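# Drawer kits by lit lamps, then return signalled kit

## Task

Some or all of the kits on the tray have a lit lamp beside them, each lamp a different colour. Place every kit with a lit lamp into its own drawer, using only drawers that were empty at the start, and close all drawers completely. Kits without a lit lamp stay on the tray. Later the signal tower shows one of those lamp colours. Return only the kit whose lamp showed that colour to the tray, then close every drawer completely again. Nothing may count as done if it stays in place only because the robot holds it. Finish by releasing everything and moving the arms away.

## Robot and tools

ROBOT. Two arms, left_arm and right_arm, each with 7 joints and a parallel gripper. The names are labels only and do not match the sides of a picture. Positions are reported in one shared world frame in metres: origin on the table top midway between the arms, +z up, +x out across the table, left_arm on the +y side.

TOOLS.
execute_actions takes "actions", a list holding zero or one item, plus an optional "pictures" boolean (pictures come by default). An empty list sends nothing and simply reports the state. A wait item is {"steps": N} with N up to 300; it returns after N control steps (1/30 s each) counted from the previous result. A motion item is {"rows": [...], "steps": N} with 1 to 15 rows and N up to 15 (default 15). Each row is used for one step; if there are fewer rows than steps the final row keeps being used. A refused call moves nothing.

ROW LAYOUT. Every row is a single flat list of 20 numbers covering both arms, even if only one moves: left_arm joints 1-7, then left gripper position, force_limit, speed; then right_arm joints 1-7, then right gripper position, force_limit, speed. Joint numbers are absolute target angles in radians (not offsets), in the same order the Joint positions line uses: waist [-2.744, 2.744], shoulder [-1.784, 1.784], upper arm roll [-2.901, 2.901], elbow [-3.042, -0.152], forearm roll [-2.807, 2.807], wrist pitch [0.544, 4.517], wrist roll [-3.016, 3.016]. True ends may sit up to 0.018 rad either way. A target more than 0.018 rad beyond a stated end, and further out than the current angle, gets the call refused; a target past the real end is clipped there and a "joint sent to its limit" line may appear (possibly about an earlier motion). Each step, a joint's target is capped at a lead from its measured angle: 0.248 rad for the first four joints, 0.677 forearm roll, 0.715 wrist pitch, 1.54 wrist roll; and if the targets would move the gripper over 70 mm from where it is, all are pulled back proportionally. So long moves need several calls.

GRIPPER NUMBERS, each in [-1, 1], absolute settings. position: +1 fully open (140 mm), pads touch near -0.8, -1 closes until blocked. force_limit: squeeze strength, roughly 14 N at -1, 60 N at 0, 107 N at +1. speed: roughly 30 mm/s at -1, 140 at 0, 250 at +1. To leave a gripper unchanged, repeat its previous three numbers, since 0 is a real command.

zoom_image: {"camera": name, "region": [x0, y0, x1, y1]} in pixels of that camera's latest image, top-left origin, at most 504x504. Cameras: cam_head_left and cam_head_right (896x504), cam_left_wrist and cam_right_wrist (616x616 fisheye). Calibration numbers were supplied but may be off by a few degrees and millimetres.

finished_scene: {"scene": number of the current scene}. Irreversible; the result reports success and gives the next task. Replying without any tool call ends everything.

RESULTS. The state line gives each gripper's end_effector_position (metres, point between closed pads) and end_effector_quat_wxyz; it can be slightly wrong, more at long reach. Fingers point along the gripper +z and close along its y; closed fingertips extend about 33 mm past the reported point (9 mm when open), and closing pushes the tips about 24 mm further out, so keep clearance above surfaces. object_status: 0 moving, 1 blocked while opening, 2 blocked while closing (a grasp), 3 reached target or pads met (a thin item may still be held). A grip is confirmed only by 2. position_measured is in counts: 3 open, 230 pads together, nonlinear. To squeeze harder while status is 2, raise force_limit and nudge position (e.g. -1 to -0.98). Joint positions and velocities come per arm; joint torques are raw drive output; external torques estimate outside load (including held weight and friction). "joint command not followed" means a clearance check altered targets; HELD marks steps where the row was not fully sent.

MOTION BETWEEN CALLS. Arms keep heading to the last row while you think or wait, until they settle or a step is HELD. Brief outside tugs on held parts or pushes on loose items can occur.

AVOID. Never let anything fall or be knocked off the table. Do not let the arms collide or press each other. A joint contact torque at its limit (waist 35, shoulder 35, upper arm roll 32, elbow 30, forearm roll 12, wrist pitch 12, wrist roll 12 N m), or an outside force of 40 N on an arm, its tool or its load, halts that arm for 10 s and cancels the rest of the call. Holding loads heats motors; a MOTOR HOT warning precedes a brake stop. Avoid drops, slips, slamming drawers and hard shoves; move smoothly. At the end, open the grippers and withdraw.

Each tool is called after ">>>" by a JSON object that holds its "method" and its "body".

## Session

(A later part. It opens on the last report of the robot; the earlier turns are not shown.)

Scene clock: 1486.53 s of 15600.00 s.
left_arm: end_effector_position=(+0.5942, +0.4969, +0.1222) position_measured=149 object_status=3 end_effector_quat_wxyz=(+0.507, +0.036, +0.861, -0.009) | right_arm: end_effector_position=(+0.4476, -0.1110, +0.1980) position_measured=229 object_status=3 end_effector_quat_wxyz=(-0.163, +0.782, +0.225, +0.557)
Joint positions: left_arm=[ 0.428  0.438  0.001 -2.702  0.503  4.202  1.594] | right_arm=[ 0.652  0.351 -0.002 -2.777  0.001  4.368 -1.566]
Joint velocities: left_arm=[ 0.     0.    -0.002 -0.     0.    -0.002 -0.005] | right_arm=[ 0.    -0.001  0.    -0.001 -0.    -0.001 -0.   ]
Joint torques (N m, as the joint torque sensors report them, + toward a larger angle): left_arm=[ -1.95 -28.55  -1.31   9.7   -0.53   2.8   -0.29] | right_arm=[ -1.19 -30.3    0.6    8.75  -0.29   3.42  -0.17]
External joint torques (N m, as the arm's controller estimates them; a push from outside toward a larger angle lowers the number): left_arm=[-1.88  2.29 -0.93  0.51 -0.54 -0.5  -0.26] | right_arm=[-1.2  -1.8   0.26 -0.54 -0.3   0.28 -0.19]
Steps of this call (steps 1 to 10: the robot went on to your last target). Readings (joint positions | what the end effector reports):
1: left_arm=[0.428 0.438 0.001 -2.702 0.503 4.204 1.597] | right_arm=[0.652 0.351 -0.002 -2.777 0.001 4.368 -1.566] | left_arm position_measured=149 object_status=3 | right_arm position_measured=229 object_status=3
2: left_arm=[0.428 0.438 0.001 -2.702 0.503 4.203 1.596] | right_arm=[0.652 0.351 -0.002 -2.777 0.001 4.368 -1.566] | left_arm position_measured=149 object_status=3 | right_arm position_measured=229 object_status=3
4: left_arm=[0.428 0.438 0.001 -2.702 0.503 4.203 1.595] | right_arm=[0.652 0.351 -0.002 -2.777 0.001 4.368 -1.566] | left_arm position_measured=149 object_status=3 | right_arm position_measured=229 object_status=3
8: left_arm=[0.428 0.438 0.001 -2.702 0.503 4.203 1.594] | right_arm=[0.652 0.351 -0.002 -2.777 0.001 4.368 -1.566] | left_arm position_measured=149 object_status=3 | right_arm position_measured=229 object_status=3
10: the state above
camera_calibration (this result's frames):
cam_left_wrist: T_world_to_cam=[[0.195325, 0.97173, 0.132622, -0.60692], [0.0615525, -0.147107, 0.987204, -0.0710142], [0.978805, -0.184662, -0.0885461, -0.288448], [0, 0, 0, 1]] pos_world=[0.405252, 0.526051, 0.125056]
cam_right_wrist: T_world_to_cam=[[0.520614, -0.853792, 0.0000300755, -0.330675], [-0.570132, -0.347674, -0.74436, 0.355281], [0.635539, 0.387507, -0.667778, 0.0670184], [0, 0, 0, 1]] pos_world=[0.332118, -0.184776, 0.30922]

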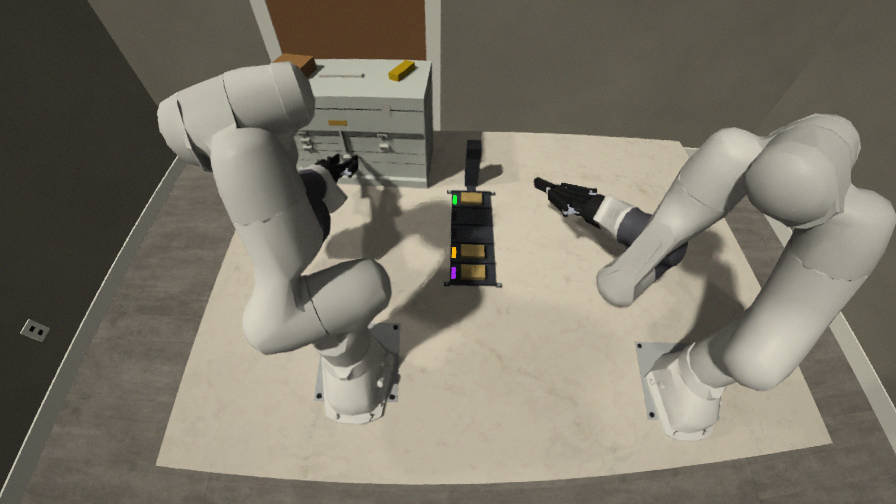

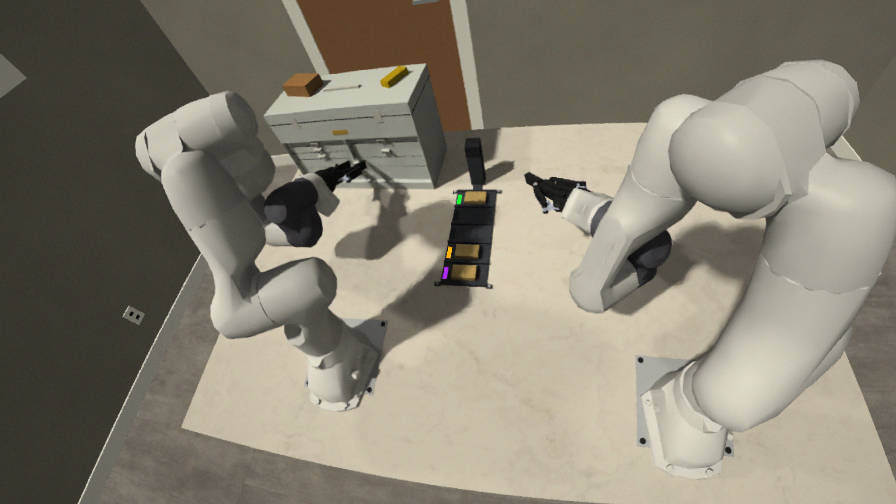

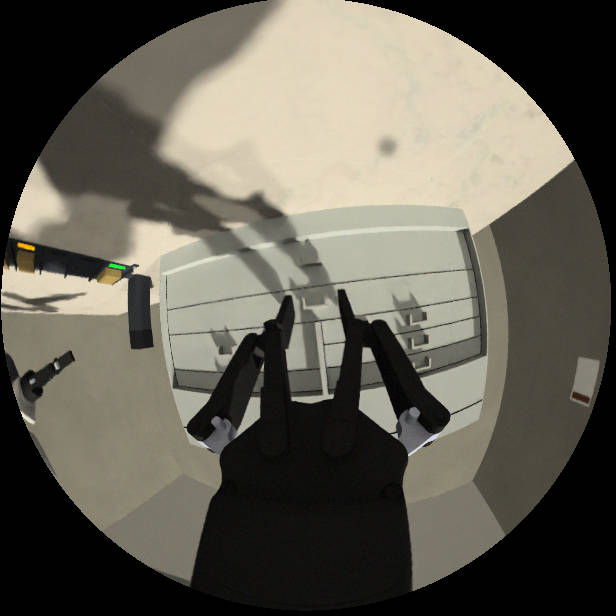

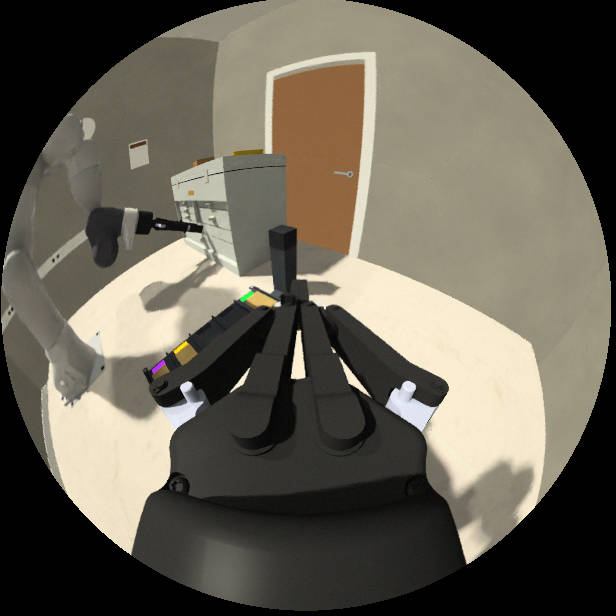

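>>> {"method": "execute_actions", "body": {"actions": [{"rows":[[0.426,0.44,0,-2.70,0.502,4.2,1.59,-1,0,-0.5,0.65,0.35,0,-2.778,0,4.37,-1.571,-0.8,0,0]],"steps":15}], "pictures": false}}

>>> {"method": "execute_actions", "body": {"actions": [{"steps":10}], "pictures": false}}

>>> {"method": "execute_actions", "body": {"actions": [{"rows":[[0.457,0.426,0,-2.75,0.526,4.238,1.62,-1,0,-0.5,0.65,0.35,0,-2.778,0,4.37,-1.571,-0.8,0,0]],"steps":12}], "pictures": false}}

>>> {"method": "execute_actions", "body": {"actions": [{"rows":[[0.488,0.414,0,-2.801,0.547,4.269,1.64,-1,0,-0.5,0.65,0.35,0,-2.778,0,4.37,-1.571,-0.8,0,0]],"steps":12}], "pictures": false}}

>>> {"method": "execute_actions", "body": {"actions": [{"rows":[[0.525,0.406,0,-2.85,0.572,4.298,1.665,-1,0,-0.5,0.65,0.35,0,-2.778,0,4.37,-1.571,-0.8,0,0]],"steps":15}]}}

>>> {"method": "zoom_image", "body": {"camera": "cam_head_left", "region": [260, 110, 460, 210]}}

Scene clock: 1498.17 s of 15600.00 s.
left_arm: end_effector_position=(+0.5943, +0.4963, +0.1221) position_measured=193 object_status=0 end_effector_quat_wxyz=(+0.506, +0.036, +0.861, -0.010) | right_arm: end_effector_position=(+0.4476, -0.1110, +0.1980) position_measured=229 object_status=3 end_effector_quat_wxyz=(-0.163, +0.782, +0.225, +0.557)
Joint positions: left_arm=[ 0.427  0.438  0.001 -2.701  0.503  4.202  1.592] | right_arm=[ 0.652  0.351 -0.002 -2.777  0.001  4.368 -1.566]
Joint velocities: left_arm=[-0.    -0.001 -0.     0.002 -0.     0.001 -0.002] | right_arm=[-0.     0.    -0.001  0.     0.     0.    -0.001]
Joint torques (N m, as the joint torque sensors report them, + toward a larger angle): left_arm=[ -0.9  -30.31  -0.69   9.57  -0.01   3.02  -0.05] | right_arm=[ -1.28 -30.13  -0.27   9.06  -0.23   3.36  -0.15]
External joint torques (N m, as the arm's controller estimates them; a push from outside toward a larger angle lowers the number): left_arm=[-0.96  0.68 -0.41  0.27  0.01 -0.31 -0.03] | right_arm=[-1.24 -1.7  -0.56 -0.24 -0.25  0.22 -0.18]
Steps of this call (steps 1 to 15: the robot went on to your last target; steps 16 to 90: nothing new was sent; then 8.13 s passed at rest; steps 91 to 105: all 15 steps of this action). Readings (joint positions | what the end effector reports):
91: left_arm=[0.428 0.438 0.001 -2.701 0.503 4.202 1.592] | right_arm=[0.652 0.351 -0.002 -2.777 0.001 4.368 -1.566] | left_arm position_measured=149 object_status=0 | right_arm position_measured=229 object_status=3
92: left_arm=[0.428 0.438 0.001 -2.701 0.503 4.202 1.592] | right_arm=[0.652 0.351 -0.002 -2.777 0.001 4.368 -1.566] | left_arm position_measured=153 object_status=0 | right_arm position_measured=229 object_status=3
94: left_arm=[0.428 0.438 0.001 -2.701 0.503 4.202 1.592] | right_arm=[0.652 0.351 -0.002 -2.777 0.001 4.368 -1.566] | left_arm position_measured=162 object_status=0 | right_arm position_measured=229 object_status=3
98: left_arm=[0.428 0.438 0.001 -2.701 0.503 4.202 1.592] | right_arm=[0.652 0.351 -0.002 -2.777 0.001 4.368 -1.566] | left_arm position_measured=181 object_status=0 | right_arm position_measured=229 object_status=3
105: the state above

Scene clock: 1498.50 s of 15600.00 s.
left_arm: end_effector_position=(+0.5943, +0.4963, +0.1221) position_measured=193 object_status=2 end_effector_quat_wxyz=(+0.506, +0.036, +0.861, -0.010) | right_arm: end_effector_position=(+0.4476, -0.1110, +0.1980) position_measured=229 object_status=3 end_effector_quat_wxyz=(-0.163, +0.782, +0.225, +0.557)
Joint positions: left_arm=[ 0.427  0.438  0.001 -2.701  0.503  4.202  1.592] | right_arm=[ 0.652  0.351 -0.002 -2.777  0.001  4.368 -1.566]
Joint velocities: left_arm=[-0.001 -0.001 -0.     0.     0.001 -0.001  0.   ] | right_arm=[-0.001  0.001  0.001  0.    -0.002  0.001 -0.001]
Joint torques (N m, as the joint torque sensors report them, + toward a larger angle): left_arm=[ -1.46 -30.19  -0.71   9.37  -0.16   3.05  -0.01] | right_arm=[ -0.63 -30.52   0.61   8.63  -0.25   3.4   -0.14]
External joint torques (N m, as the arm's controller estimates them; a push from outside toward a larger angle lowers the number): left_arm=[-1.4   0.71 -0.33  0.16 -0.17 -0.26  0.01] | right_arm=[-0.63 -2.06  0.28 -0.64 -0.26  0.26 -0.17]
Steps of this call (steps 1 to 10: the robot went on to your last target). Readings (joint positions | what the end effector reports):
1: left_arm=[0.427 0.438 0.001 -2.701 0.503 4.202 1.592] | right_arm=[0.652 0.351 -0.002 -2.777 0.001 4.368 -1.566] | left_arm position_measured=193 object_status=2 | right_arm position_measured=229 object_status=3
2: left_arm=[0.427 0.438 0.001 -2.701 0.503 4.202 1.592] | right_arm=[0.652 0.351 -0.002 -2.777 0.001 4.368 -1.566] | left_arm position_measured=193 object_status=2 | right_arm position_measured=229 object_status=3
4: left_arm=[0.427 0.438 0.001 -2.701 0.503 4.202 1.592] | right_arm=[0.652 0.351 -0.002 -2.777 0.001 4.368 -1.566] | left_arm position_measured=193 object_status=2 | right_arm position_measured=229 object_status=3
8: left_arm=[0.427 0.438 0.001 -2.701 0.503 4.202 1.592] | right_arm=[0.652 0.351 -0.002 -2.777 0.001 4.368 -1.566] | left_arm position_measured=193 object_status=2 | right_arm position_measured=229 object_status=3
10: the state above

Scene clock: 1498.90 s of 15600.00 s.
left_arm: end_effector_position=(+0.5774, +0.4974, +0.1223) position_measured=194 object_status=2 end_effector_quat_wxyz=(+0.507, +0.035, +0.861, -0.011) | right_arm: end_effector_position=(+0.4476, -0.1110, +0.1980) position_measured=229 object_status=3 end_effector_quat_wxyz=(-0.163, +0.782, +0.225, +0.557)
Joint positions: left_arm=[ 0.454  0.427 -0.    -2.745  0.521  4.232  1.608] | right_arm=[ 0.652  0.351 -0.002 -2.777  0.001  4.368 -1.566]
Joint velocities: left_arm=[ 0.003  0.    -0.001 -0.005  0.001  0.005  0.014] | right_arm=[-0.001  0.     0.001 -0.     0.    -0.001 -0.002]
Joint torques (N m, as the joint torque sensors report them, + toward a larger angle): left_arm=[  1.47 -30.41   0.21   5.86   1.53   4.29   0.47] | right_arm=[ -1.06 -30.28   0.58   8.83  -0.29   3.48  -0.13]
External joint torques (N m, as the arm's controller estimates them; a push from outside toward a larger angle lowers the number): left_arm=[ 1.52 -0.53  0.6  -2.73  1.5   0.98  0.49] | right_arm=[-1.05 -1.91  0.26 -0.43 -0.31  0.35 -0.15]
Steps of this call (steps 1 to 12: all 12 steps of this action). Readings (joint positions | what the end effector reports):
1: left_arm=[0.433 0.435 -0.000 -2.710 0.506 4.206 1.594] | right_arm=[0.652 0.351 -0.002 -2.777 0.001 4.368 -1.566] | left_arm position_measured=193 object_status=2 | right_arm position_measured=229 object_status=3
2: left_arm=[0.440 0.431 -0.000 -2.722 0.511 4.213 1.596] | right_arm=[0.652 0.351 -0.002 -2.777 0.001 4.368 -1.566] | left_arm position_measured=194 object_status=2 | right_arm position_measured=229 object_status=3
4: left_arm=[0.448 0.428 -0.000 -2.736 0.517 4.223 1.600] | right_arm=[0.652 0.351 -0.002 -2.777 0.001 4.368 -1.566] | left_arm position_measured=194 object_status=2 | right_arm position_measured=229 object_status=3
8: left_arm=[0.453 0.427 -0.000 -2.744 0.520 4.230 1.605] | right_arm=[0.652 0.351 -0.002 -2.777 0.001 4.368 -1.566] | left_arm position_measured=194 object_status=2 | right_arm position_measured=229 object_status=3
12: the state above

Scene clock: 1499.30 s of 15600.00 s.
left_arm: end_effector_position=(+0.5580, +0.4986, +0.1225) position_measured=194 object_status=2 end_effector_quat_wxyz=(+0.507, +0.033, +0.861, -0.011) | right_arm: end_effector_position=(+0.4476, -0.1110, +0.1980) position_measured=229 object_status=3 end_effector_quat_wxyz=(-0.163, +0.782, +0.225, +0.557)
Joint positions: left_arm=[ 0.486  0.414 -0.001 -2.796  0.541  4.264  1.628] | right_arm=[ 0.652  0.351 -0.002 -2.777  0.001  4.368 -1.566]
Joint velocities: left_arm=[ 0.005 -0.     0.    -0.006  0.001  0.006  0.02 ] | right_arm=[ 0.    -0.     0.001 -0.001 -0.001  0.     0.001]
Joint torques (N m, as the joint torque sensors report them, + toward a larger angle): left_arm=[  0.79 -29.46   1.19   4.29   1.82   4.16   0.35] | right_arm=[ -1.02 -30.15   0.31   8.98  -0.27   3.37  -0.11]
External joint torques (N m, as the arm's controller estimates them; a push from outside toward a larger angle lowers the number): left_arm=[ 0.8  -0.78  1.56 -3.42  1.74  0.84  0.36] | right_arm=[-1.08 -1.7  -0.07 -0.32 -0.27  0.24 -0.13]
Steps of this call (steps 1 to 12: all 12 steps of this action). Readings (joint positions | what the end effector reports):
1: left_arm=[0.461 0.424 -0.001 -2.755 0.525 4.236 1.610] | right_arm=[0.652 0.351 -0.002 -2.777 0.001 4.368 -1.566] | left_arm position_measured=194 object_status=2 | right_arm position_measured=229 object_status=3
2: left_arm=[0.469 0.419 -0.001 -2.769 0.530 4.244 1.613] | right_arm=[0.652 0.351 -0.002 -2.777 0.001 4.368 -1.566] | left_arm position_measured=194 object_status=2 | right_arm position_measured=229 object_status=3
4: left_arm=[0.479 0.415 -0.001 -2.785 0.536 4.254 1.618] | right_arm=[0.652 0.351 -0.002 -2.777 0.001 4.368 -1.566] | left_arm position_measured=194 object_status=2 | right_arm position_measured=229 object_status=3
8: left_arm=[0.485 0.414 -0.001 -2.794 0.540 4.262 1.625] | right_arm=[0.652 0.351 -0.002 -2.777 0.001 4.368 -1.566] | left_arm position_measured=194 object_status=2 | right_arm position_measured=229 object_status=3
12: the state above

Scene clock: 1499.80 s of 15600.00 s.
left_arm: end_effector_position=(+0.5383, +0.4999, +0.1226) position_measured=194 object_status=2 end_effector_quat_wxyz=(+0.507, +0.033, +0.861, -0.011) | right_arm: end_effector_position=(+0.4476, -0.1110, +0.1980) position_measured=229 object_status=3 end_effector_quat_wxyz=(-0.163, +0.782, +0.225, +0.557)
Joint positions: left_arm=[ 0.523  0.405 -0.002 -2.844  0.566  4.296  1.654] | right_arm=[ 0.652  0.351 -0.002 -2.777  0.001  4.368 -1.566]
Joint velocities: left_arm=[ 0.001  0.001  0.001 -0.002  0.002  0.001  0.013] | right_arm=[ 0.001 -0.002  0.     0.     0.001 -0.001 -0.   ]
Joint torques (N m, as the joint torque sensors report them, + toward a larger angle): left_arm=[  0.26 -27.01   1.15   3.06   1.8    3.76   0.43] | right_arm=[ -0.77 -30.13   0.41   8.75  -0.24   3.44  -0.09]
External joint torques (N m, as the arm's controller estimates them; a push from outside toward a larger angle lowers the number): left_arm=[ 0.28  0.51  1.54 -3.74  1.68  0.46  0.44] | right_arm=[-0.77 -1.58  0.08 -0.61 -0.25  0.29 -0.12]
Steps of this call (steps 1 to 15: all 15 steps of this action). Readings (joint positions | what the end effector reports):
1: left_arm=[0.494 0.412 -0.002 -2.805 0.546 4.268 1.631] | right_arm=[0.652 0.351 -0.002 -2.777 0.001 4.368 -1.566] | left_arm position_measured=194 object_status=2 | right_arm position_measured=229 object_status=3
2: left_arm=[0.503 0.408 -0.002 -2.818 0.552 4.276 1.635] | right_arm=[0.652 0.351 -0.002 -2.777 0.001 4.368 -1.566] | left_arm position_measured=194 object_status=2 | right_arm position_measured=229 object_status=3
4: left_arm=[0.514 0.405 -0.002 -2.834 0.560 4.286 1.640] | right_arm=[0.652 0.351 -0.002 -2.777 0.001 4.368 -1.566] | left_arm position_measured=194 object_status=2 | right_arm position_measured=229 object_status=3
8: left_arm=[0.521 0.405 -0.002 -2.842 0.565 4.294 1.648] | right_arm=[0.652 0.351 -0.002 -2.777 0.001 4.368 -1.566] | left_arm position_measured=194 object_status=2 | right_arm position_measured=229 object_status=3
15: the state above
camera_calibration (this result's frames):
cam_left_wrist: T_world_to_cam=[[0.193374, 0.972939, 0.126476, -0.597758], [0.0600609, -0.140406, 0.988271, -0.0702284], [0.979285, -0.183509, -0.0855864, -0.234281], [0, 0, 0, 1]] pos_world=[0.349237, 0.528729, 0.124955]
cam_right_wrist: T_world_to_cam=[[0.520614, -0.853792, 0.0000300747, -0.330675], [-0.570132, -0.347674, -0.74436, 0.355281], [0.635539, 0.387507, -0.667778, 0.0670184], [0, 0, 0, 1]] pos_world=[0.332118, -0.184776, 0.30922]

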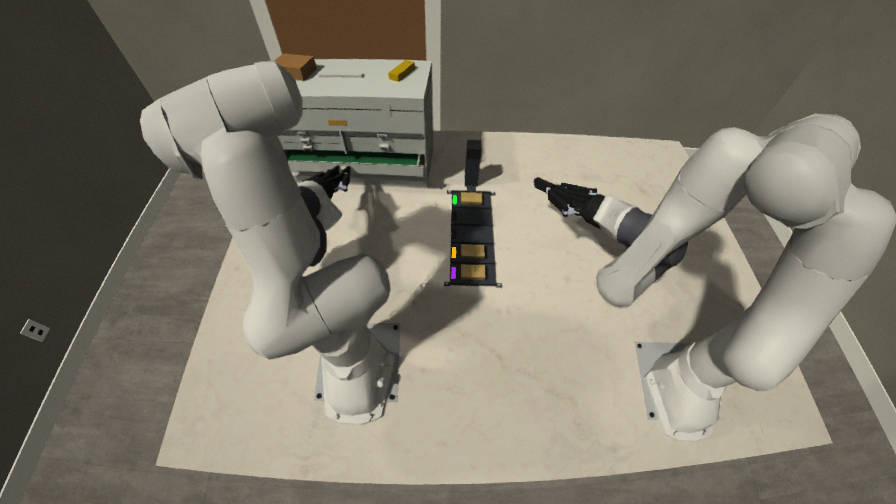

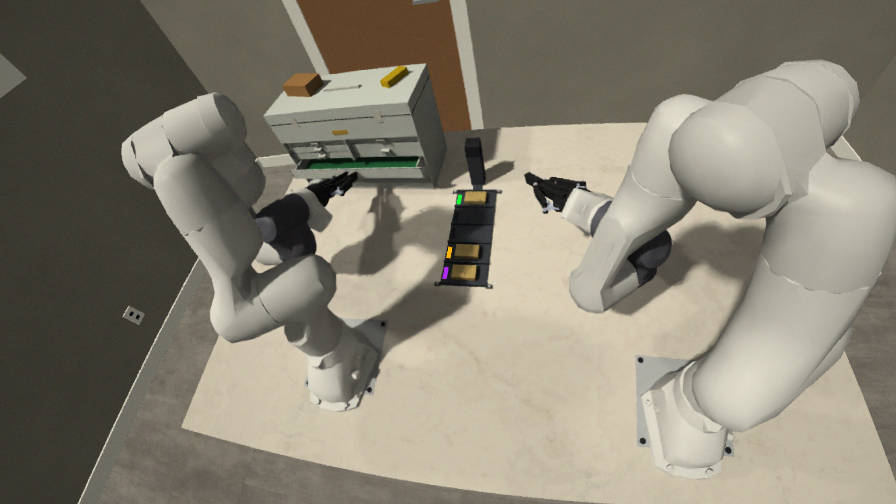

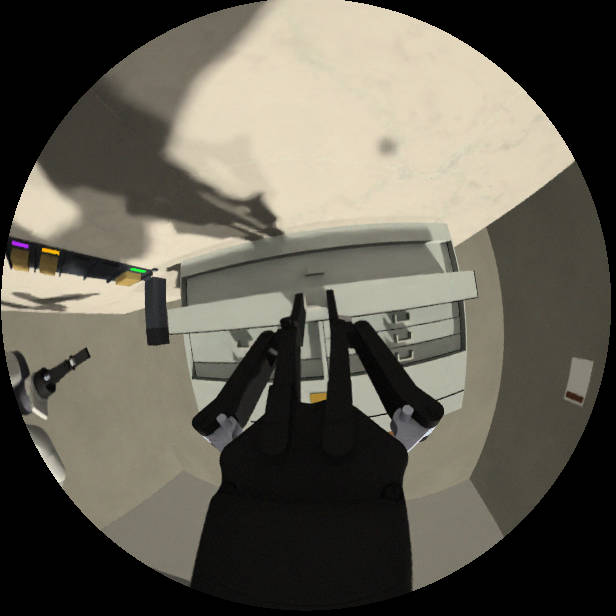

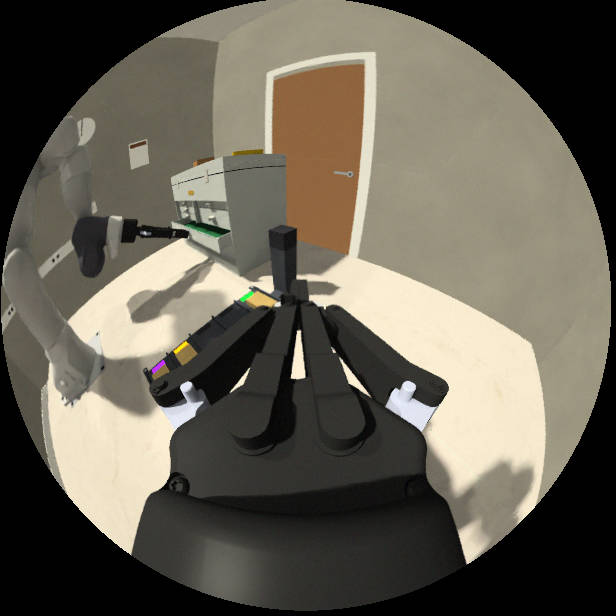

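Region (260, 110, 460, 210) of cam_head_left's 896x504 image, scaled by 2.520, with more detail than that image has.

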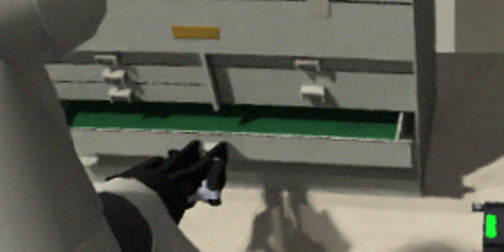

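>>> {"method": "execute_actions", "body": {"actions": [{"rows":[[0.565,0.398,0,-2.9,0.605,4.328,1.695,-1,0,-0.5,0.65,0.35,0,-2.778,0,4.37,-1.571,-0.8,0,0]],"steps":15}], "pictures": false}}

>>> {"method": "execute_actions", "body": {"actions": [{"rows":[[0.613,0.391,0,-2.948,0.64,4.356,1.727,-1,0,-0.5,0.65,0.35,0,-2.778,0,4.37,-1.571,-0.8,0,0]],"steps":15}], "pictures": false}}

>>> {"method": "execute_actions", "body": {"actions": [{"rows":[[0.666,0.385,0,-2.992,0.678,4.383,1.762,-1,0,-0.5,0.65,0.35,0,-2.778,0,4.37,-1.571,-0.8,0,0]],"steps":15}]}}

Scene clock: 1529.37 s of 15600.00 s.
left_arm: end_effector_position=(+0.5177, +0.5012, +0.1228) position_measured=194 object_status=2 end_effector_quat_wxyz=(+0.507, +0.034, +0.861, -0.011) | right_arm: end_effector_position=(+0.4476, -0.1110, +0.1980) position_measured=229 object_status=3 end_effector_quat_wxyz=(-0.163, +0.782, +0.225, +0.557)
Joint positions: left_arm=[ 0.564  0.397 -0.001 -2.893  0.597  4.327  1.684] | right_arm=[ 0.652  0.351 -0.002 -2.777  0.001  4.368 -1.566]
Joint velocities: left_arm=[ 0.001  0.     0.002 -0.001 -0.001  0.003  0.013] | right_arm=[-0.     0.     0.    -0.001 -0.    -0.    -0.001]
Joint torques (N m, as the joint torque sensors report them, + toward a larger angle): left_arm=[  0.29 -24.81  -0.06   2.02   2.36   3.48   0.37] | right_arm=[ -1.19 -29.78   0.43   8.97  -0.19   3.42  -0.11]
External joint torques (N m, as the arm's controller estimates them; a push from outside toward a larger angle lowers the number): left_arm=[ 0.25  1.64  0.3  -3.95  2.2   0.17  0.39] | right_arm=[-1.15 -1.32  0.14 -0.32 -0.21  0.29 -0.13]
Steps of this call (steps 1 to 15: the robot went on to your last target; steps 16 to 90: nothing new was sent; then 26.07 s passed at rest; steps 91 to 105: all 15 steps of this action). Readings (joint positions | what the end effector reports):
91: left_arm=[0.532 0.403 -0.003 -2.854 0.573 4.300 1.660] | right_arm=[0.652 0.351 -0.002 -2.777 0.001 4.368 -1.566] | left_arm position_measured=194 object_status=2 | right_arm position_measured=229 object_status=3
92: left_arm=[0.543 0.400 -0.003 -2.867 0.580 4.308 1.663] | right_arm=[0.652 0.351 -0.002 -2.777 0.001 4.368 -1.566] | left_arm position_measured=194 object_status=2 | right_arm position_measured=229 object_status=3
94: left_arm=[0.555 0.397 -0.002 -2.883 0.589 4.318 1.669] | right_arm=[0.652 0.351 -0.002 -2.777 0.001 4.368 -1.566] | left_arm position_measured=194 object_status=2 | right_arm position_measured=229 object_status=3
98: left_arm=[0.562 0.397 -0.001 -2.892 0.595 4.325 1.677] | right_arm=[0.652 0.351 -0.002 -2.777 0.001 4.368 -1.566] | left_arm position_measured=194 object_status=2 | right_arm position_measured=229 object_status=3
105: the state above

Scene clock: 1529.87 s of 15600.00 s.
left_arm: end_effector_position=(+0.4971, +0.5024, +0.1230) position_measured=194 object_status=2 end_effector_quat_wxyz=(+0.507, +0.033, +0.861, -0.011) | right_arm: end_effector_position=(+0.4476, -0.1110, +0.1980) position_measured=229 object_status=3 end_effector_quat_wxyz=(-0.163, +0.782, +0.225, +0.557)
Joint positions: left_arm=[ 0.612  0.39  -0.001 -2.941  0.632  4.355  1.715] | right_arm=[ 0.652  0.351 -0.002 -2.777  0.001  4.368 -1.566]
Joint velocities: left_arm=[ 0.001 -0.001  0.001  0.     0.002  0.     0.016] | right_arm=[ 0.001 -0.001  0.001  0.001 -0.001  0.    -0.001]
Joint torques (N m, as the joint torque sensors report them, + toward a larger angle): left_arm=[ -0.03 -24.14   0.34  -0.66   2.41   3.53   0.44] | right_arm=[ -0.92 -30.22   0.64   8.85  -0.25   3.45  -0.15]
External joint torques (N m, as the arm's controller estimates them; a push from outside toward a larger angle lowers the number): left_arm=[ 0.03  1.27  0.81 -5.76  2.17  0.23  0.45] | right_arm=[-0.96 -1.73  0.27 -0.48 -0.25  0.31 -0.18]
Steps of this call (steps 1 to 15: all 15 steps of this action). Readings (joint positions | what the end effector reports):
1: left_arm=[0.575 0.394 -0.002 -2.902 0.605 4.331 1.687] | right_arm=[0.652 0.351 -0.002 -2.777 0.001 4.368 -1.566] | left_arm position_measured=194 object_status=2 | right_arm position_measured=229 object_status=3
2: left_arm=[0.587 0.392 -0.002 -2.916 0.613 4.338 1.691] | right_arm=[0.652 0.351 -0.002 -2.777 0.001 4.368 -1.566] | left_arm position_measured=194 object_status=2 | right_arm position_measured=229 object_status=3
4: left_arm=[0.601 0.390 -0.002 -2.931 0.623 4.348 1.698] | right_arm=[0.652 0.351 -0.002 -2.777 0.001 4.368 -1.566] | left_arm position_measured=194 object_status=2 | right_arm position_measured=229 object_status=3
8: left_arm=[0.610 0.390 -0.001 -2.940 0.630 4.354 1.708] | right_arm=[0.652 0.351 -0.002 -2.777 0.001 4.368 -1.566] | left_arm position_measured=194 object_status=2 | right_arm position_measured=229 object_status=3
15: the state above

Scene clock: 1530.37 s of 15600.00 s.
left_arm: end_effector_position=(+0.4774, +0.5036, +0.1232) position_measured=194 object_status=2 end_effector_quat_wxyz=(+0.507, +0.033, +0.861, -0.011) | right_arm: end_effector_position=(+0.4476, -0.1110, +0.1980) position_measured=229 object_status=3 end_effector_quat_wxyz=(-0.163, +0.782, +0.225, +0.557)
Joint positions: left_arm=[ 0.665  0.385 -0.001 -2.986  0.671  4.379  1.75 ] | right_arm=[ 0.652  0.351 -0.002 -2.777  0.001  4.368 -1.566]
Joint velocities: left_arm=[ 0.001 -0.001  0.    -0.001  0.002  0.     0.016] | right_arm=[-0.001 -0.001  0.     0.001  0.    -0.001 -0.   ]
Joint torques (N m, as the joint torque sensors report them, + toward a larger angle): left_arm=[  0.66 -23.75   0.67   0.95   2.27   3.94   0.42] | right_arm=[ -0.7  -30.12   0.37   9.03  -0.23   3.38  -0.16]
External joint torques (N m, as the arm's controller estimates them; a push from outside toward a larger angle lowers the number): left_arm=[ 0.73  0.55  1.19 -3.15  1.95  0.66  0.43] | right_arm=[-0.66 -1.64  0.08 -0.29 -0.25  0.25 -0.18]
Steps of this call (steps 1 to 15: all 15 steps of this action). Readings (joint positions | what the end effector reports):
1: left_arm=[0.624 0.388 -0.002 -2.949 0.641 4.358 1.719] | right_arm=[0.652 0.351 -0.002 -2.777 0.001 4.368 -1.566] | left_arm position_measured=194 object_status=2 | right_arm position_measured=229 object_status=3
2: left_arm=[0.637 0.386 -0.002 -2.962 0.650 4.365 1.724] | right_arm=[0.652 0.351 -0.002 -2.777 0.001 4.368 -1.566] | left_arm position_measured=194 object_status=2 | right_arm position_measured=229 object_status=3
4: left_arm=[0.653 0.385 -0.002 -2.977 0.661 4.373 1.731] | right_arm=[0.652 0.351 -0.002 -2.777 0.001 4.368 -1.566] | left_arm position_measured=194 object_status=2 | right_arm position_measured=229 object_status=3
8: left_arm=[0.662 0.385 -0.001 -2.985 0.668 4.378 1.742] | right_arm=[0.652 0.351 -0.002 -2.777 0.001 4.368 -1.566] | left_arm position_measured=194 object_status=2 | right_arm position_measured=229 object_status=3
15: the state above
camera_calibration (this result's frames):
cam_left_wrist: T_world_to_cam=[[0.192512, 0.973183, 0.125911, -0.589331], [0.0619079, -0.1401, 0.9882, -0.0676789], [0.97934, -0.182446, -0.0872187, -0.174265], [0, 0, 0, 1]] pos_world=[0.288308, 0.532252, 0.125884]
cam_right_wrist: T_world_to_cam=[[0.520614, -0.853792, 0.0000301836, -0.330675], [-0.570132, -0.347674, -0.74436, 0.355281], [0.63554, 0.387507, -0.667778, 0.0670184], [0, 0, 0, 1]] pos_world=[0.332118, -0.184776, 0.30922]

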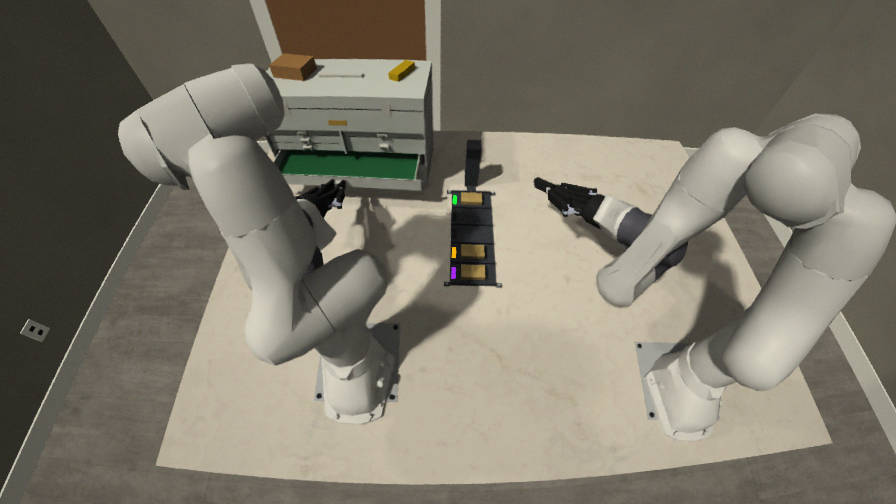

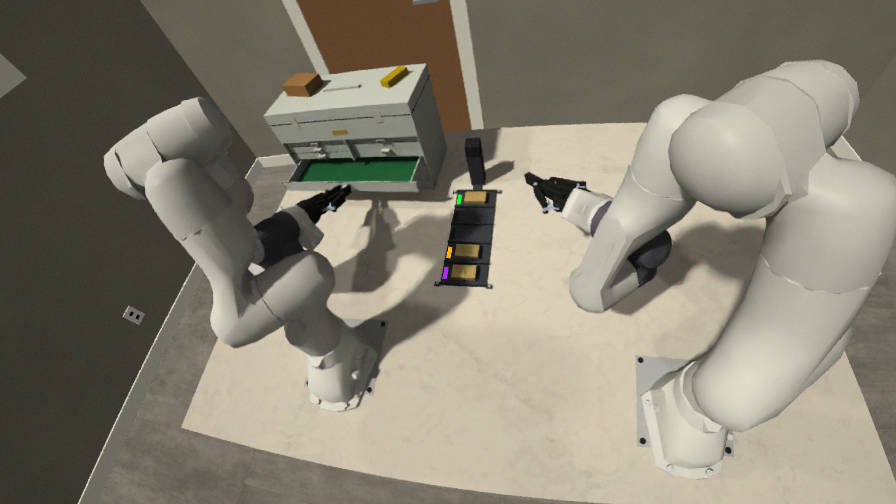

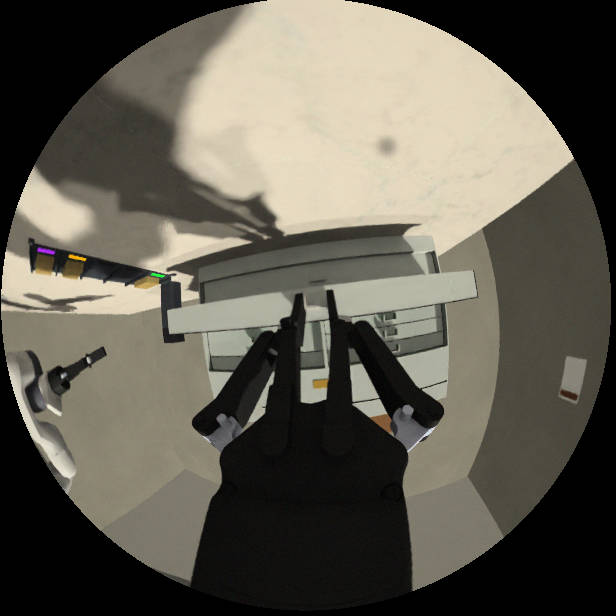

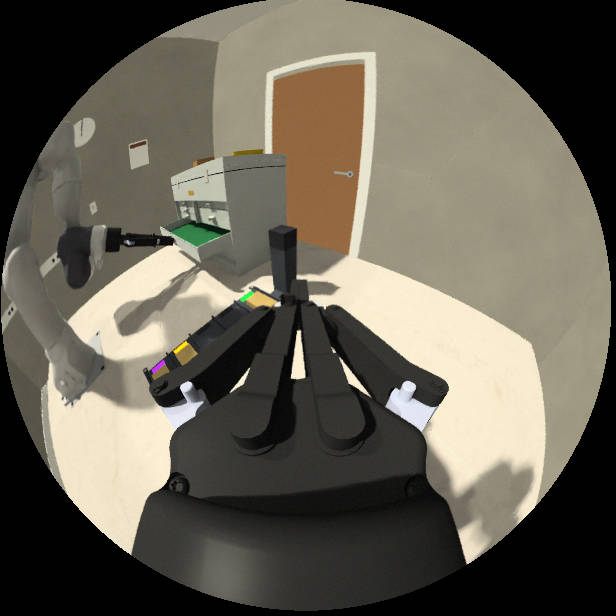

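>>> {"method": "execute_actions", "body": {"actions": [{"rows":[[0.665,0.385,0,-2.986,0.671,4.379,1.755,0.5,0,0,0.65,0.35,0,-2.778,0,4.37,-1.571,-0.8,0,0]],"steps":15}], "pictures": false}}

>>> {"method": "execute_actions", "body": {"actions": [{"rows":[[0.665,0.375,0,-3.03,0.671,4.41,1.755,0.5,0,0,0.65,0.35,0,-2.778,0,4.37,-1.571,-0.8,0,0]],"steps":12}], "pictures": false}}

>>> {"method": "execute_actions", "body": {"actions": [{"rows":[[0.665,-0.56,0,-3.0,0.671,4.41,1.755,0.5,0,0,0.65,0.35,0,-2.778,0,4.37,-1.571,-0.8,0,0]],"steps":15}], "pictures": false}}

>>> {"method": "execute_actions", "body": {"actions": [{"steps":20}], "pictures": false}}

>>> {"method": "execute_actions", "body": {"actions": [{"rows":[[-0.753,-0.56,0,-3.0,0,4.41,0.863,0.3,0,0,0.65,0.35,0,-2.778,0,4.37,-1.571,-0.8,0,0]],"steps":15}], "pictures": false}}

>>> {"method": "execute_actions", "body": {"actions": [{"steps":40}], "pictures": false}}

Scene clock: 1564.97 s of 15600.00 s.
left_arm: end_effector_position=(+0.4773, +0.5037, +0.1232) position_measured=88 object_status=0 end_effector_quat_wxyz=(+0.507, +0.034, +0.861, -0.010) | right_arm: end_effector_position=(+0.4476, -0.1110, +0.1980) position_measured=229 object_status=3 end_effector_quat_wxyz=(-0.163, +0.782, +0.225, +0.557)
Joint positions: left_arm=[ 0.665  0.385 -0.001 -2.986  0.671  4.379  1.754] | right_arm=[ 0.652  0.351 -0.002 -2.777  0.001  4.368 -1.566]
Joint velocities: left_arm=[ 0.001  0.001  0.    -0.     0.001  0.001  0.001] | right_arm=[ 0.001 -0.     0.    -0.     0.     0.001  0.001]
Joint torques (N m, as the joint torque sensors report them, + toward a larger angle): left_arm=[ -0.37 -23.76   0.65   3.27   0.48   3.27   0.13] | right_arm=[ -1.1  -30.15   0.31   8.86  -0.2    3.43  -0.13]
External joint torques (N m, as the arm's controller estimates them; a push from outside toward a larger angle lowers the number): left_arm=[-0.4   0.47  1.07 -0.78  0.19  0.01  0.16] | right_arm=[-1.12 -1.61 -0.02 -0.49 -0.22  0.28 -0.16]
Steps of this call (steps 1 to 15: the robot went on to your last target; steps 16 to 90: nothing new was sent; then 31.10 s passed at rest; steps 91 to 105: all 15 steps of this action). Readings (joint positions | what the end effector reports):
91: left_arm=[0.665 0.385 -0.001 -2.986 0.671 4.380 1.754] | right_arm=[0.652 0.351 -0.002 -2.777 0.001 4.368 -1.566] | left_arm position_measured=194 object_status=0 | right_arm position_measured=229 object_status=3
92: left_arm=[0.665 0.385 -0.001 -2.986 0.671 4.379 1.754] | right_arm=[0.652 0.351 -0.002 -2.777 0.001 4.368 -1.566] | left_arm position_measured=192 object_status=0 | right_arm position_measured=229 object_status=3
94: left_arm=[0.665 0.385 -0.001 -2.986 0.671 4.379 1.754] | right_arm=[0.652 0.351 -0.002 -2.777 0.001 4.368 -1.566] | left_arm position_measured=172 object_status=0 | right_arm position_measured=229 object_status=3
98: left_arm=[0.665 0.385 -0.001 -2.986 0.671 4.379 1.754] | right_arm=[0.652 0.351 -0.002 -2.777 0.001 4.368 -1.566] | left_arm position_measured=142 object_status=0 | right_arm position_measured=229 object_status=3
105: the state above

Scene clock: 1565.37 s of 15600.00 s.
left_arm: end_effector_position=(+0.4649, +0.4935, +0.1242) position_measured=66 object_status=3 end_effector_quat_wxyz=(+0.506, +0.027, +0.862, -0.018) | right_arm: end_effector_position=(+0.4476, -0.1110, +0.1980) position_measured=229 object_status=3 end_effector_quat_wxyz=(-0.163, +0.782, +0.225, +0.557)
Joint positions: left_arm=[ 0.665  0.377 -0.001 -3.028  0.671  4.403  1.754] | right_arm=[ 0.652  0.351 -0.002 -2.777  0.001  4.368 -1.566]
Joint velocities: left_arm=[-0.001 -0.001 -0.    -0.001  0.     0.015  0.001] | right_arm=[ 0.     0.    -0.    -0.001 -0.001 -0.001 -0.   ]
Joint torques (N m, as the joint torque sensors report them, + toward a larger angle): left_arm=[  0.03 -24.55   0.46   1.72   0.56   3.96   0.16] | right_arm=[ -1.01 -30.3    0.46   8.7   -0.3    3.41  -0.15]
External joint torques (N m, as the arm's controller estimates them; a push from outside toward a larger angle lowers the number): left_arm=[ 0.09 -1.3   0.94 -1.64  0.22  0.73  0.18] | right_arm=[-1.02 -1.88  0.12 -0.56 -0.3   0.28 -0.17]
Steps of this call (steps 1 to 12: all 12 steps of this action). Readings (joint positions | what the end effector reports):
1: left_arm=[0.665 0.382 -0.001 -2.995 0.671 4.383 1.754] | right_arm=[0.652 0.351 -0.002 -2.777 0.001 4.368 -1.566] | left_arm position_measured=81 object_status=0 | right_arm position_measured=229 object_status=3
2: left_arm=[0.665 0.380 -0.001 -3.007 0.671 4.388 1.754] | right_arm=[0.652 0.351 -0.002 -2.777 0.001 4.368 -1.566] | left_arm position_measured=73 object_status=0 | right_arm position_measured=229 object_status=3
4: left_arm=[0.665 0.379 -0.001 -3.020 0.671 4.394 1.754] | right_arm=[0.652 0.351 -0.002 -2.777 0.001 4.368 -1.566] | left_arm position_measured=66 object_status=0 | right_arm position_measured=229 object_status=3
8: left_arm=[0.665 0.378 -0.001 -3.027 0.671 4.400 1.754] | right_arm=[0.652 0.351 -0.002 -2.777 0.001 4.368 -1.566] | left_arm position_measured=66 object_status=0 | right_arm position_measured=229 object_status=3
12: the state above

Scene clock: 1565.87 s of 15600.00 s.
left_arm: end_effector_position=(+0.5006, +0.5223, +0.4394) position_measured=66 object_status=3 end_effector_quat_wxyz=(+0.697, +0.138, +0.682, +0.173) | right_arm: end_effector_position=(+0.4476, -0.1110, +0.1980) position_measured=229 object_status=3 end_effector_quat_wxyz=(-0.163, +0.782, +0.225, +0.557)
Joint positions: left_arm=[ 0.665 -0.286 -0.001 -3.001  0.671  4.404  1.754] | right_arm=[ 0.652  0.351 -0.002 -2.777  0.001  4.368 -1.566]
Joint velocities: left_arm=[ 0.001 -1.378  0.001  0.03   0.001  0.028  0.   ] | right_arm=[ 0.    -0.001 -0.001  0.002 -0.001  0.    -0.001]
Joint torques (N m, as the joint torque sensors report them, + toward a larger angle): left_arm=[-0.16 -6.17  1.5  14.2  -0.23  2.18  0.16] | right_arm=[ -1.19 -29.89   0.48   8.97  -0.26   3.44  -0.09]
External joint torques (N m, as the arm's controller estimates them; a push from outside toward a larger angle lowers the number): left_arm=[-0.05 -1.24  1.27  0.08  0.19  0.37  0.16] | right_arm=[-1.15 -1.42  0.2  -0.37 -0.28  0.3  -0.12]
Steps of this call (steps 1 to 15: all 15 steps of this action). Readings (joint positions | what the end effector reports):
1: left_arm=[0.665 0.352 -0.001 -3.030 0.671 4.400 1.754] | right_arm=[0.652 0.351 -0.002 -2.777 0.001 4.368 -1.566] | left_arm position_measured=66 object_status=3 | right_arm position_measured=229 object_status=3
2: left_arm=[0.665 0.310 -0.001 -3.027 0.671 4.400 1.754] | right_arm=[0.652 0.351 -0.002 -2.777 0.001 4.368 -1.566] | left_arm position_measured=66 object_status=3 | right_arm position_measured=229 object_status=3
4: left_arm=[0.665 0.223 -0.001 -3.018 0.671 4.401 1.754] | right_arm=[0.652 0.351 -0.002 -2.777 0.001 4.368 -1.566] | left_arm position_measured=66 object_status=3 | right_arm position_measured=229 object_status=3
8: left_arm=[0.665 0.042 -0.001 -3.007 0.671 4.402 1.754] | right_arm=[0.652 0.351 -0.002 -2.777 0.001 4.368 -1.566] | left_arm position_measured=66 object_status=3 | right_arm position_measured=229 object_status=3
15: the state above

Scene clock: 1566.53 s of 15600.00 s.
left_arm: end_effector_position=(+0.4646, +0.4932, +0.5627) position_measured=66 object_status=3 end_effector_quat_wxyz=(+0.753, +0.178, +0.584, +0.245) | right_arm: end_effector_position=(+0.4476, -0.1110, +0.1980) position_measured=229 object_status=3 end_effector_quat_wxyz=(-0.163, +0.782, +0.225, +0.557)
Joint positions: left_arm=[ 0.665 -0.558 -0.001 -2.998  0.671  4.409  1.754] | right_arm=[ 0.652  0.351 -0.002 -2.777  0.001  4.368 -1.566]
Joint velocities: left_arm=[ 0.001 -0.002  0.    -0.002  0.     0.    -0.   ] | right_arm=[-0.    -0.001  0.001 -0.    -0.    -0.    -0.002]
Joint torques (N m, as the joint torque sensors report them, + toward a larger angle): left_arm=[-0.5  -8.73  1.46 17.37 -0.59  1.72  0.09] | right_arm=[ -1.03 -30.06   0.26   8.68  -0.24   3.41  -0.16]
External joint torques (N m, as the arm's controller estimates them; a push from outside toward a larger angle lowers the number): left_arm=[-0.5  -1.02  0.85 -1.93  0.21  0.21  0.09] | right_arm=[-1.   -1.68 -0.04 -0.56 -0.26  0.28 -0.18]
Steps of this call (steps 1 to 20: the robot went on to your last target). Readings (joint positions | what the end effector reports):
1: left_arm=[0.665 -0.334 -0.001 -3.001 0.671 4.404 1.754] | right_arm=[0.652 0.351 -0.002 -2.777 0.001 4.368 -1.566] | left_arm position_measured=66 object_status=3 | right_arm position_measured=229 object_status=3
2: left_arm=[0.665 -0.381 -0.001 -3.000 0.671 4.404 1.754] | right_arm=[0.652 0.351 -0.002 -2.777 0.001 4.368 -1.566] | left_arm position_measured=66 object_status=3 | right_arm position_measured=229 object_status=3
4: left_arm=[0.665 -0.473 -0.001 -2.999 0.671 4.405 1.754] | right_arm=[0.652 0.351 -0.002 -2.777 0.001 4.368 -1.566] | left_arm position_measured=66 object_status=3 | right_arm position_measured=229 object_status=3
8: left_arm=[0.665 -0.549 -0.001 -2.996 0.671 4.409 1.754] | right_arm=[0.652 0.351 -0.002 -2.777 0.001 4.368 -1.566] | left_arm position_measured=66 object_status=3 | right_arm position_measured=229 object_status=3
20: the state above

Scene clock: 1567.03 s of 15600.00 s.
left_arm: end_effector_position=(+0.4597, +0.2447, +0.6092) position_measured=91 object_status=3 end_effector_quat_wxyz=(+0.771, -0.036, +0.552, -0.315) | right_arm: end_effector_position=(+0.4476, -0.1110, +0.1980) position_measured=229 object_status=3 end_effector_quat_wxyz=(-0.163, +0.782, +0.225, +0.557)
Joint positions: left_arm=[-0.309 -0.559  0.    -2.999  0.027  4.409  1.099] | right_arm=[ 0.652  0.351 -0.002 -2.777  0.001  4.368 -1.566]
Joint velocities: left_arm=[-1.479 -0.001 -0.048  0.002 -0.083 -0.    -0.488] | right_arm=[-0.001  0.    -0.    -0.002  0.001  0.    -0.001]
Joint torques (N m, as the joint torque sensors report them, + toward a larger angle): left_arm=[ 2.41 -8.51  2.87 18.57 -1.13  1.44 -0.49] | right_arm=[ -1.1  -30.01   0.69   8.76  -0.27   3.43  -0.15]
External joint torques (N m, as the arm's controller estimates them; a push from outside toward a larger angle lowers the number): left_arm=[-3.02 -0.47  0.61 -0.51 -0.51 -0.06 -0.47] | right_arm=[-1.06 -1.59  0.4  -0.49 -0.29  0.29 -0.18]
Steps of this call (steps 1 to 15: all 15 steps of this action). Readings (joint positions | what the end effector reports):
1: left_arm=[0.623 -0.558 0.001 -3.000 0.584 4.409 1.701] | right_arm=[0.652 0.351 -0.002 -2.777 0.001 4.368 -1.566] | left_arm position_measured=66 object_status=0 | right_arm position_measured=229 object_status=3
2: left_arm=[0.558 -0.558 0.002 -3.000 0.464 4.409 1.627] | right_arm=[0.652 0.351 -0.002 -2.777 0.001 4.368 -1.566] | left_arm position_measured=73 object_status=0 | right_arm position_measured=229 object_status=3
4: left_arm=[0.404 -0.559 0.004 -2.999 0.266 4.409 1.479] | right_arm=[0.652 0.351 -0.002 -2.777 0.001 4.368 -1.566] | left_arm position_measured=88 object_status=0 | right_arm position_measured=229 object_status=3
8: left_arm=[0.097 -0.559 0.002 -2.999 0.092 4.409 1.267] | right_arm=[0.652 0.351 -0.002 -2.777 0.001 4.368 -1.566] | left_arm position_measured=91 object_status=0 | right_arm position_measured=229 object_status=3
15: the state above

Scene clock: 1568.37 s of 15600.00 s.
left_arm: end_effector_position=(+0.3588, +0.0715, +0.6092) position_measured=91 object_status=3 end_effector_quat_wxyz=(+0.627, +0.013, +0.553, -0.548) | right_arm: end_effector_position=(+0.4476, -0.1110, +0.1980) position_measured=229 object_status=3 end_effector_quat_wxyz=(-0.163, +0.782, +0.225, +0.557)
Joint positions: left_arm=[-0.75  -0.559 -0.003 -2.999  0.003  4.409  0.873] | right_arm=[ 0.652  0.351 -0.002 -2.777  0.001  4.368 -1.566]
Joint velocities: left_arm=[ 0.    -0.001 -0.001  0.001 -0.     0.    -0.011] | right_arm=[-0.002  0.     0.     0.001  0.001 -0.001  0.002]
Joint torques (N m, as the joint torque sensors report them, + toward a larger angle): left_arm=[-2.31 -8.63  2.12 18.63  0.03  1.47 -0.29] | right_arm=[ -1.25 -29.92   0.72   9.08  -0.27   3.42  -0.16]
External joint torques (N m, as the arm's controller estimates them; a push from outside toward a larger angle lowers the number): left_arm=[-2.32 -0.79  2.56 -0.84 -0.47  0.17 -0.24] | right_arm=[-1.2  -1.44  0.43 -0.27 -0.29  0.28 -0.18]
Steps of this call (steps 1 to 40: the robot went on to your last target). Readings (joint positions | what the end effector reports):
1: left_arm=[-0.362 -0.559 0.000 -2.999 0.023 4.409 1.084] | right_arm=[0.652 0.351 -0.002 -2.777 0.001 4.368 -1.566] | left_arm position_measured=91 object_status=3 | right_arm position_measured=229 object_status=3
2: left_arm=[-0.413 -0.559 0.000 -2.999 0.020 4.409 1.069] | right_arm=[0.652 0.351 -0.002 -2.777 0.001 4.368 -1.566] | left_arm position_measured=91 object_status=3 | right_arm position_measured=229 object_status=3
4: left_arm=[-0.516 -0.559 0.000 -2.999 0.016 4.409 1.044] | right_arm=[0.652 0.351 -0.002 -2.777 0.001 4.368 -1.566] | left_arm position_measured=91 object_status=3 | right_arm position_measured=229 object_status=3
8: left_arm=[-0.695 -0.559 -0.002 -2.999 0.010 4.409 0.989] | right_arm=[0.652 0.351 -0.002 -2.777 0.001 4.368 -1.566] | left_arm position_measured=91 object_status=3 | right_arm position_measured=229 object_status=3
40: the state above


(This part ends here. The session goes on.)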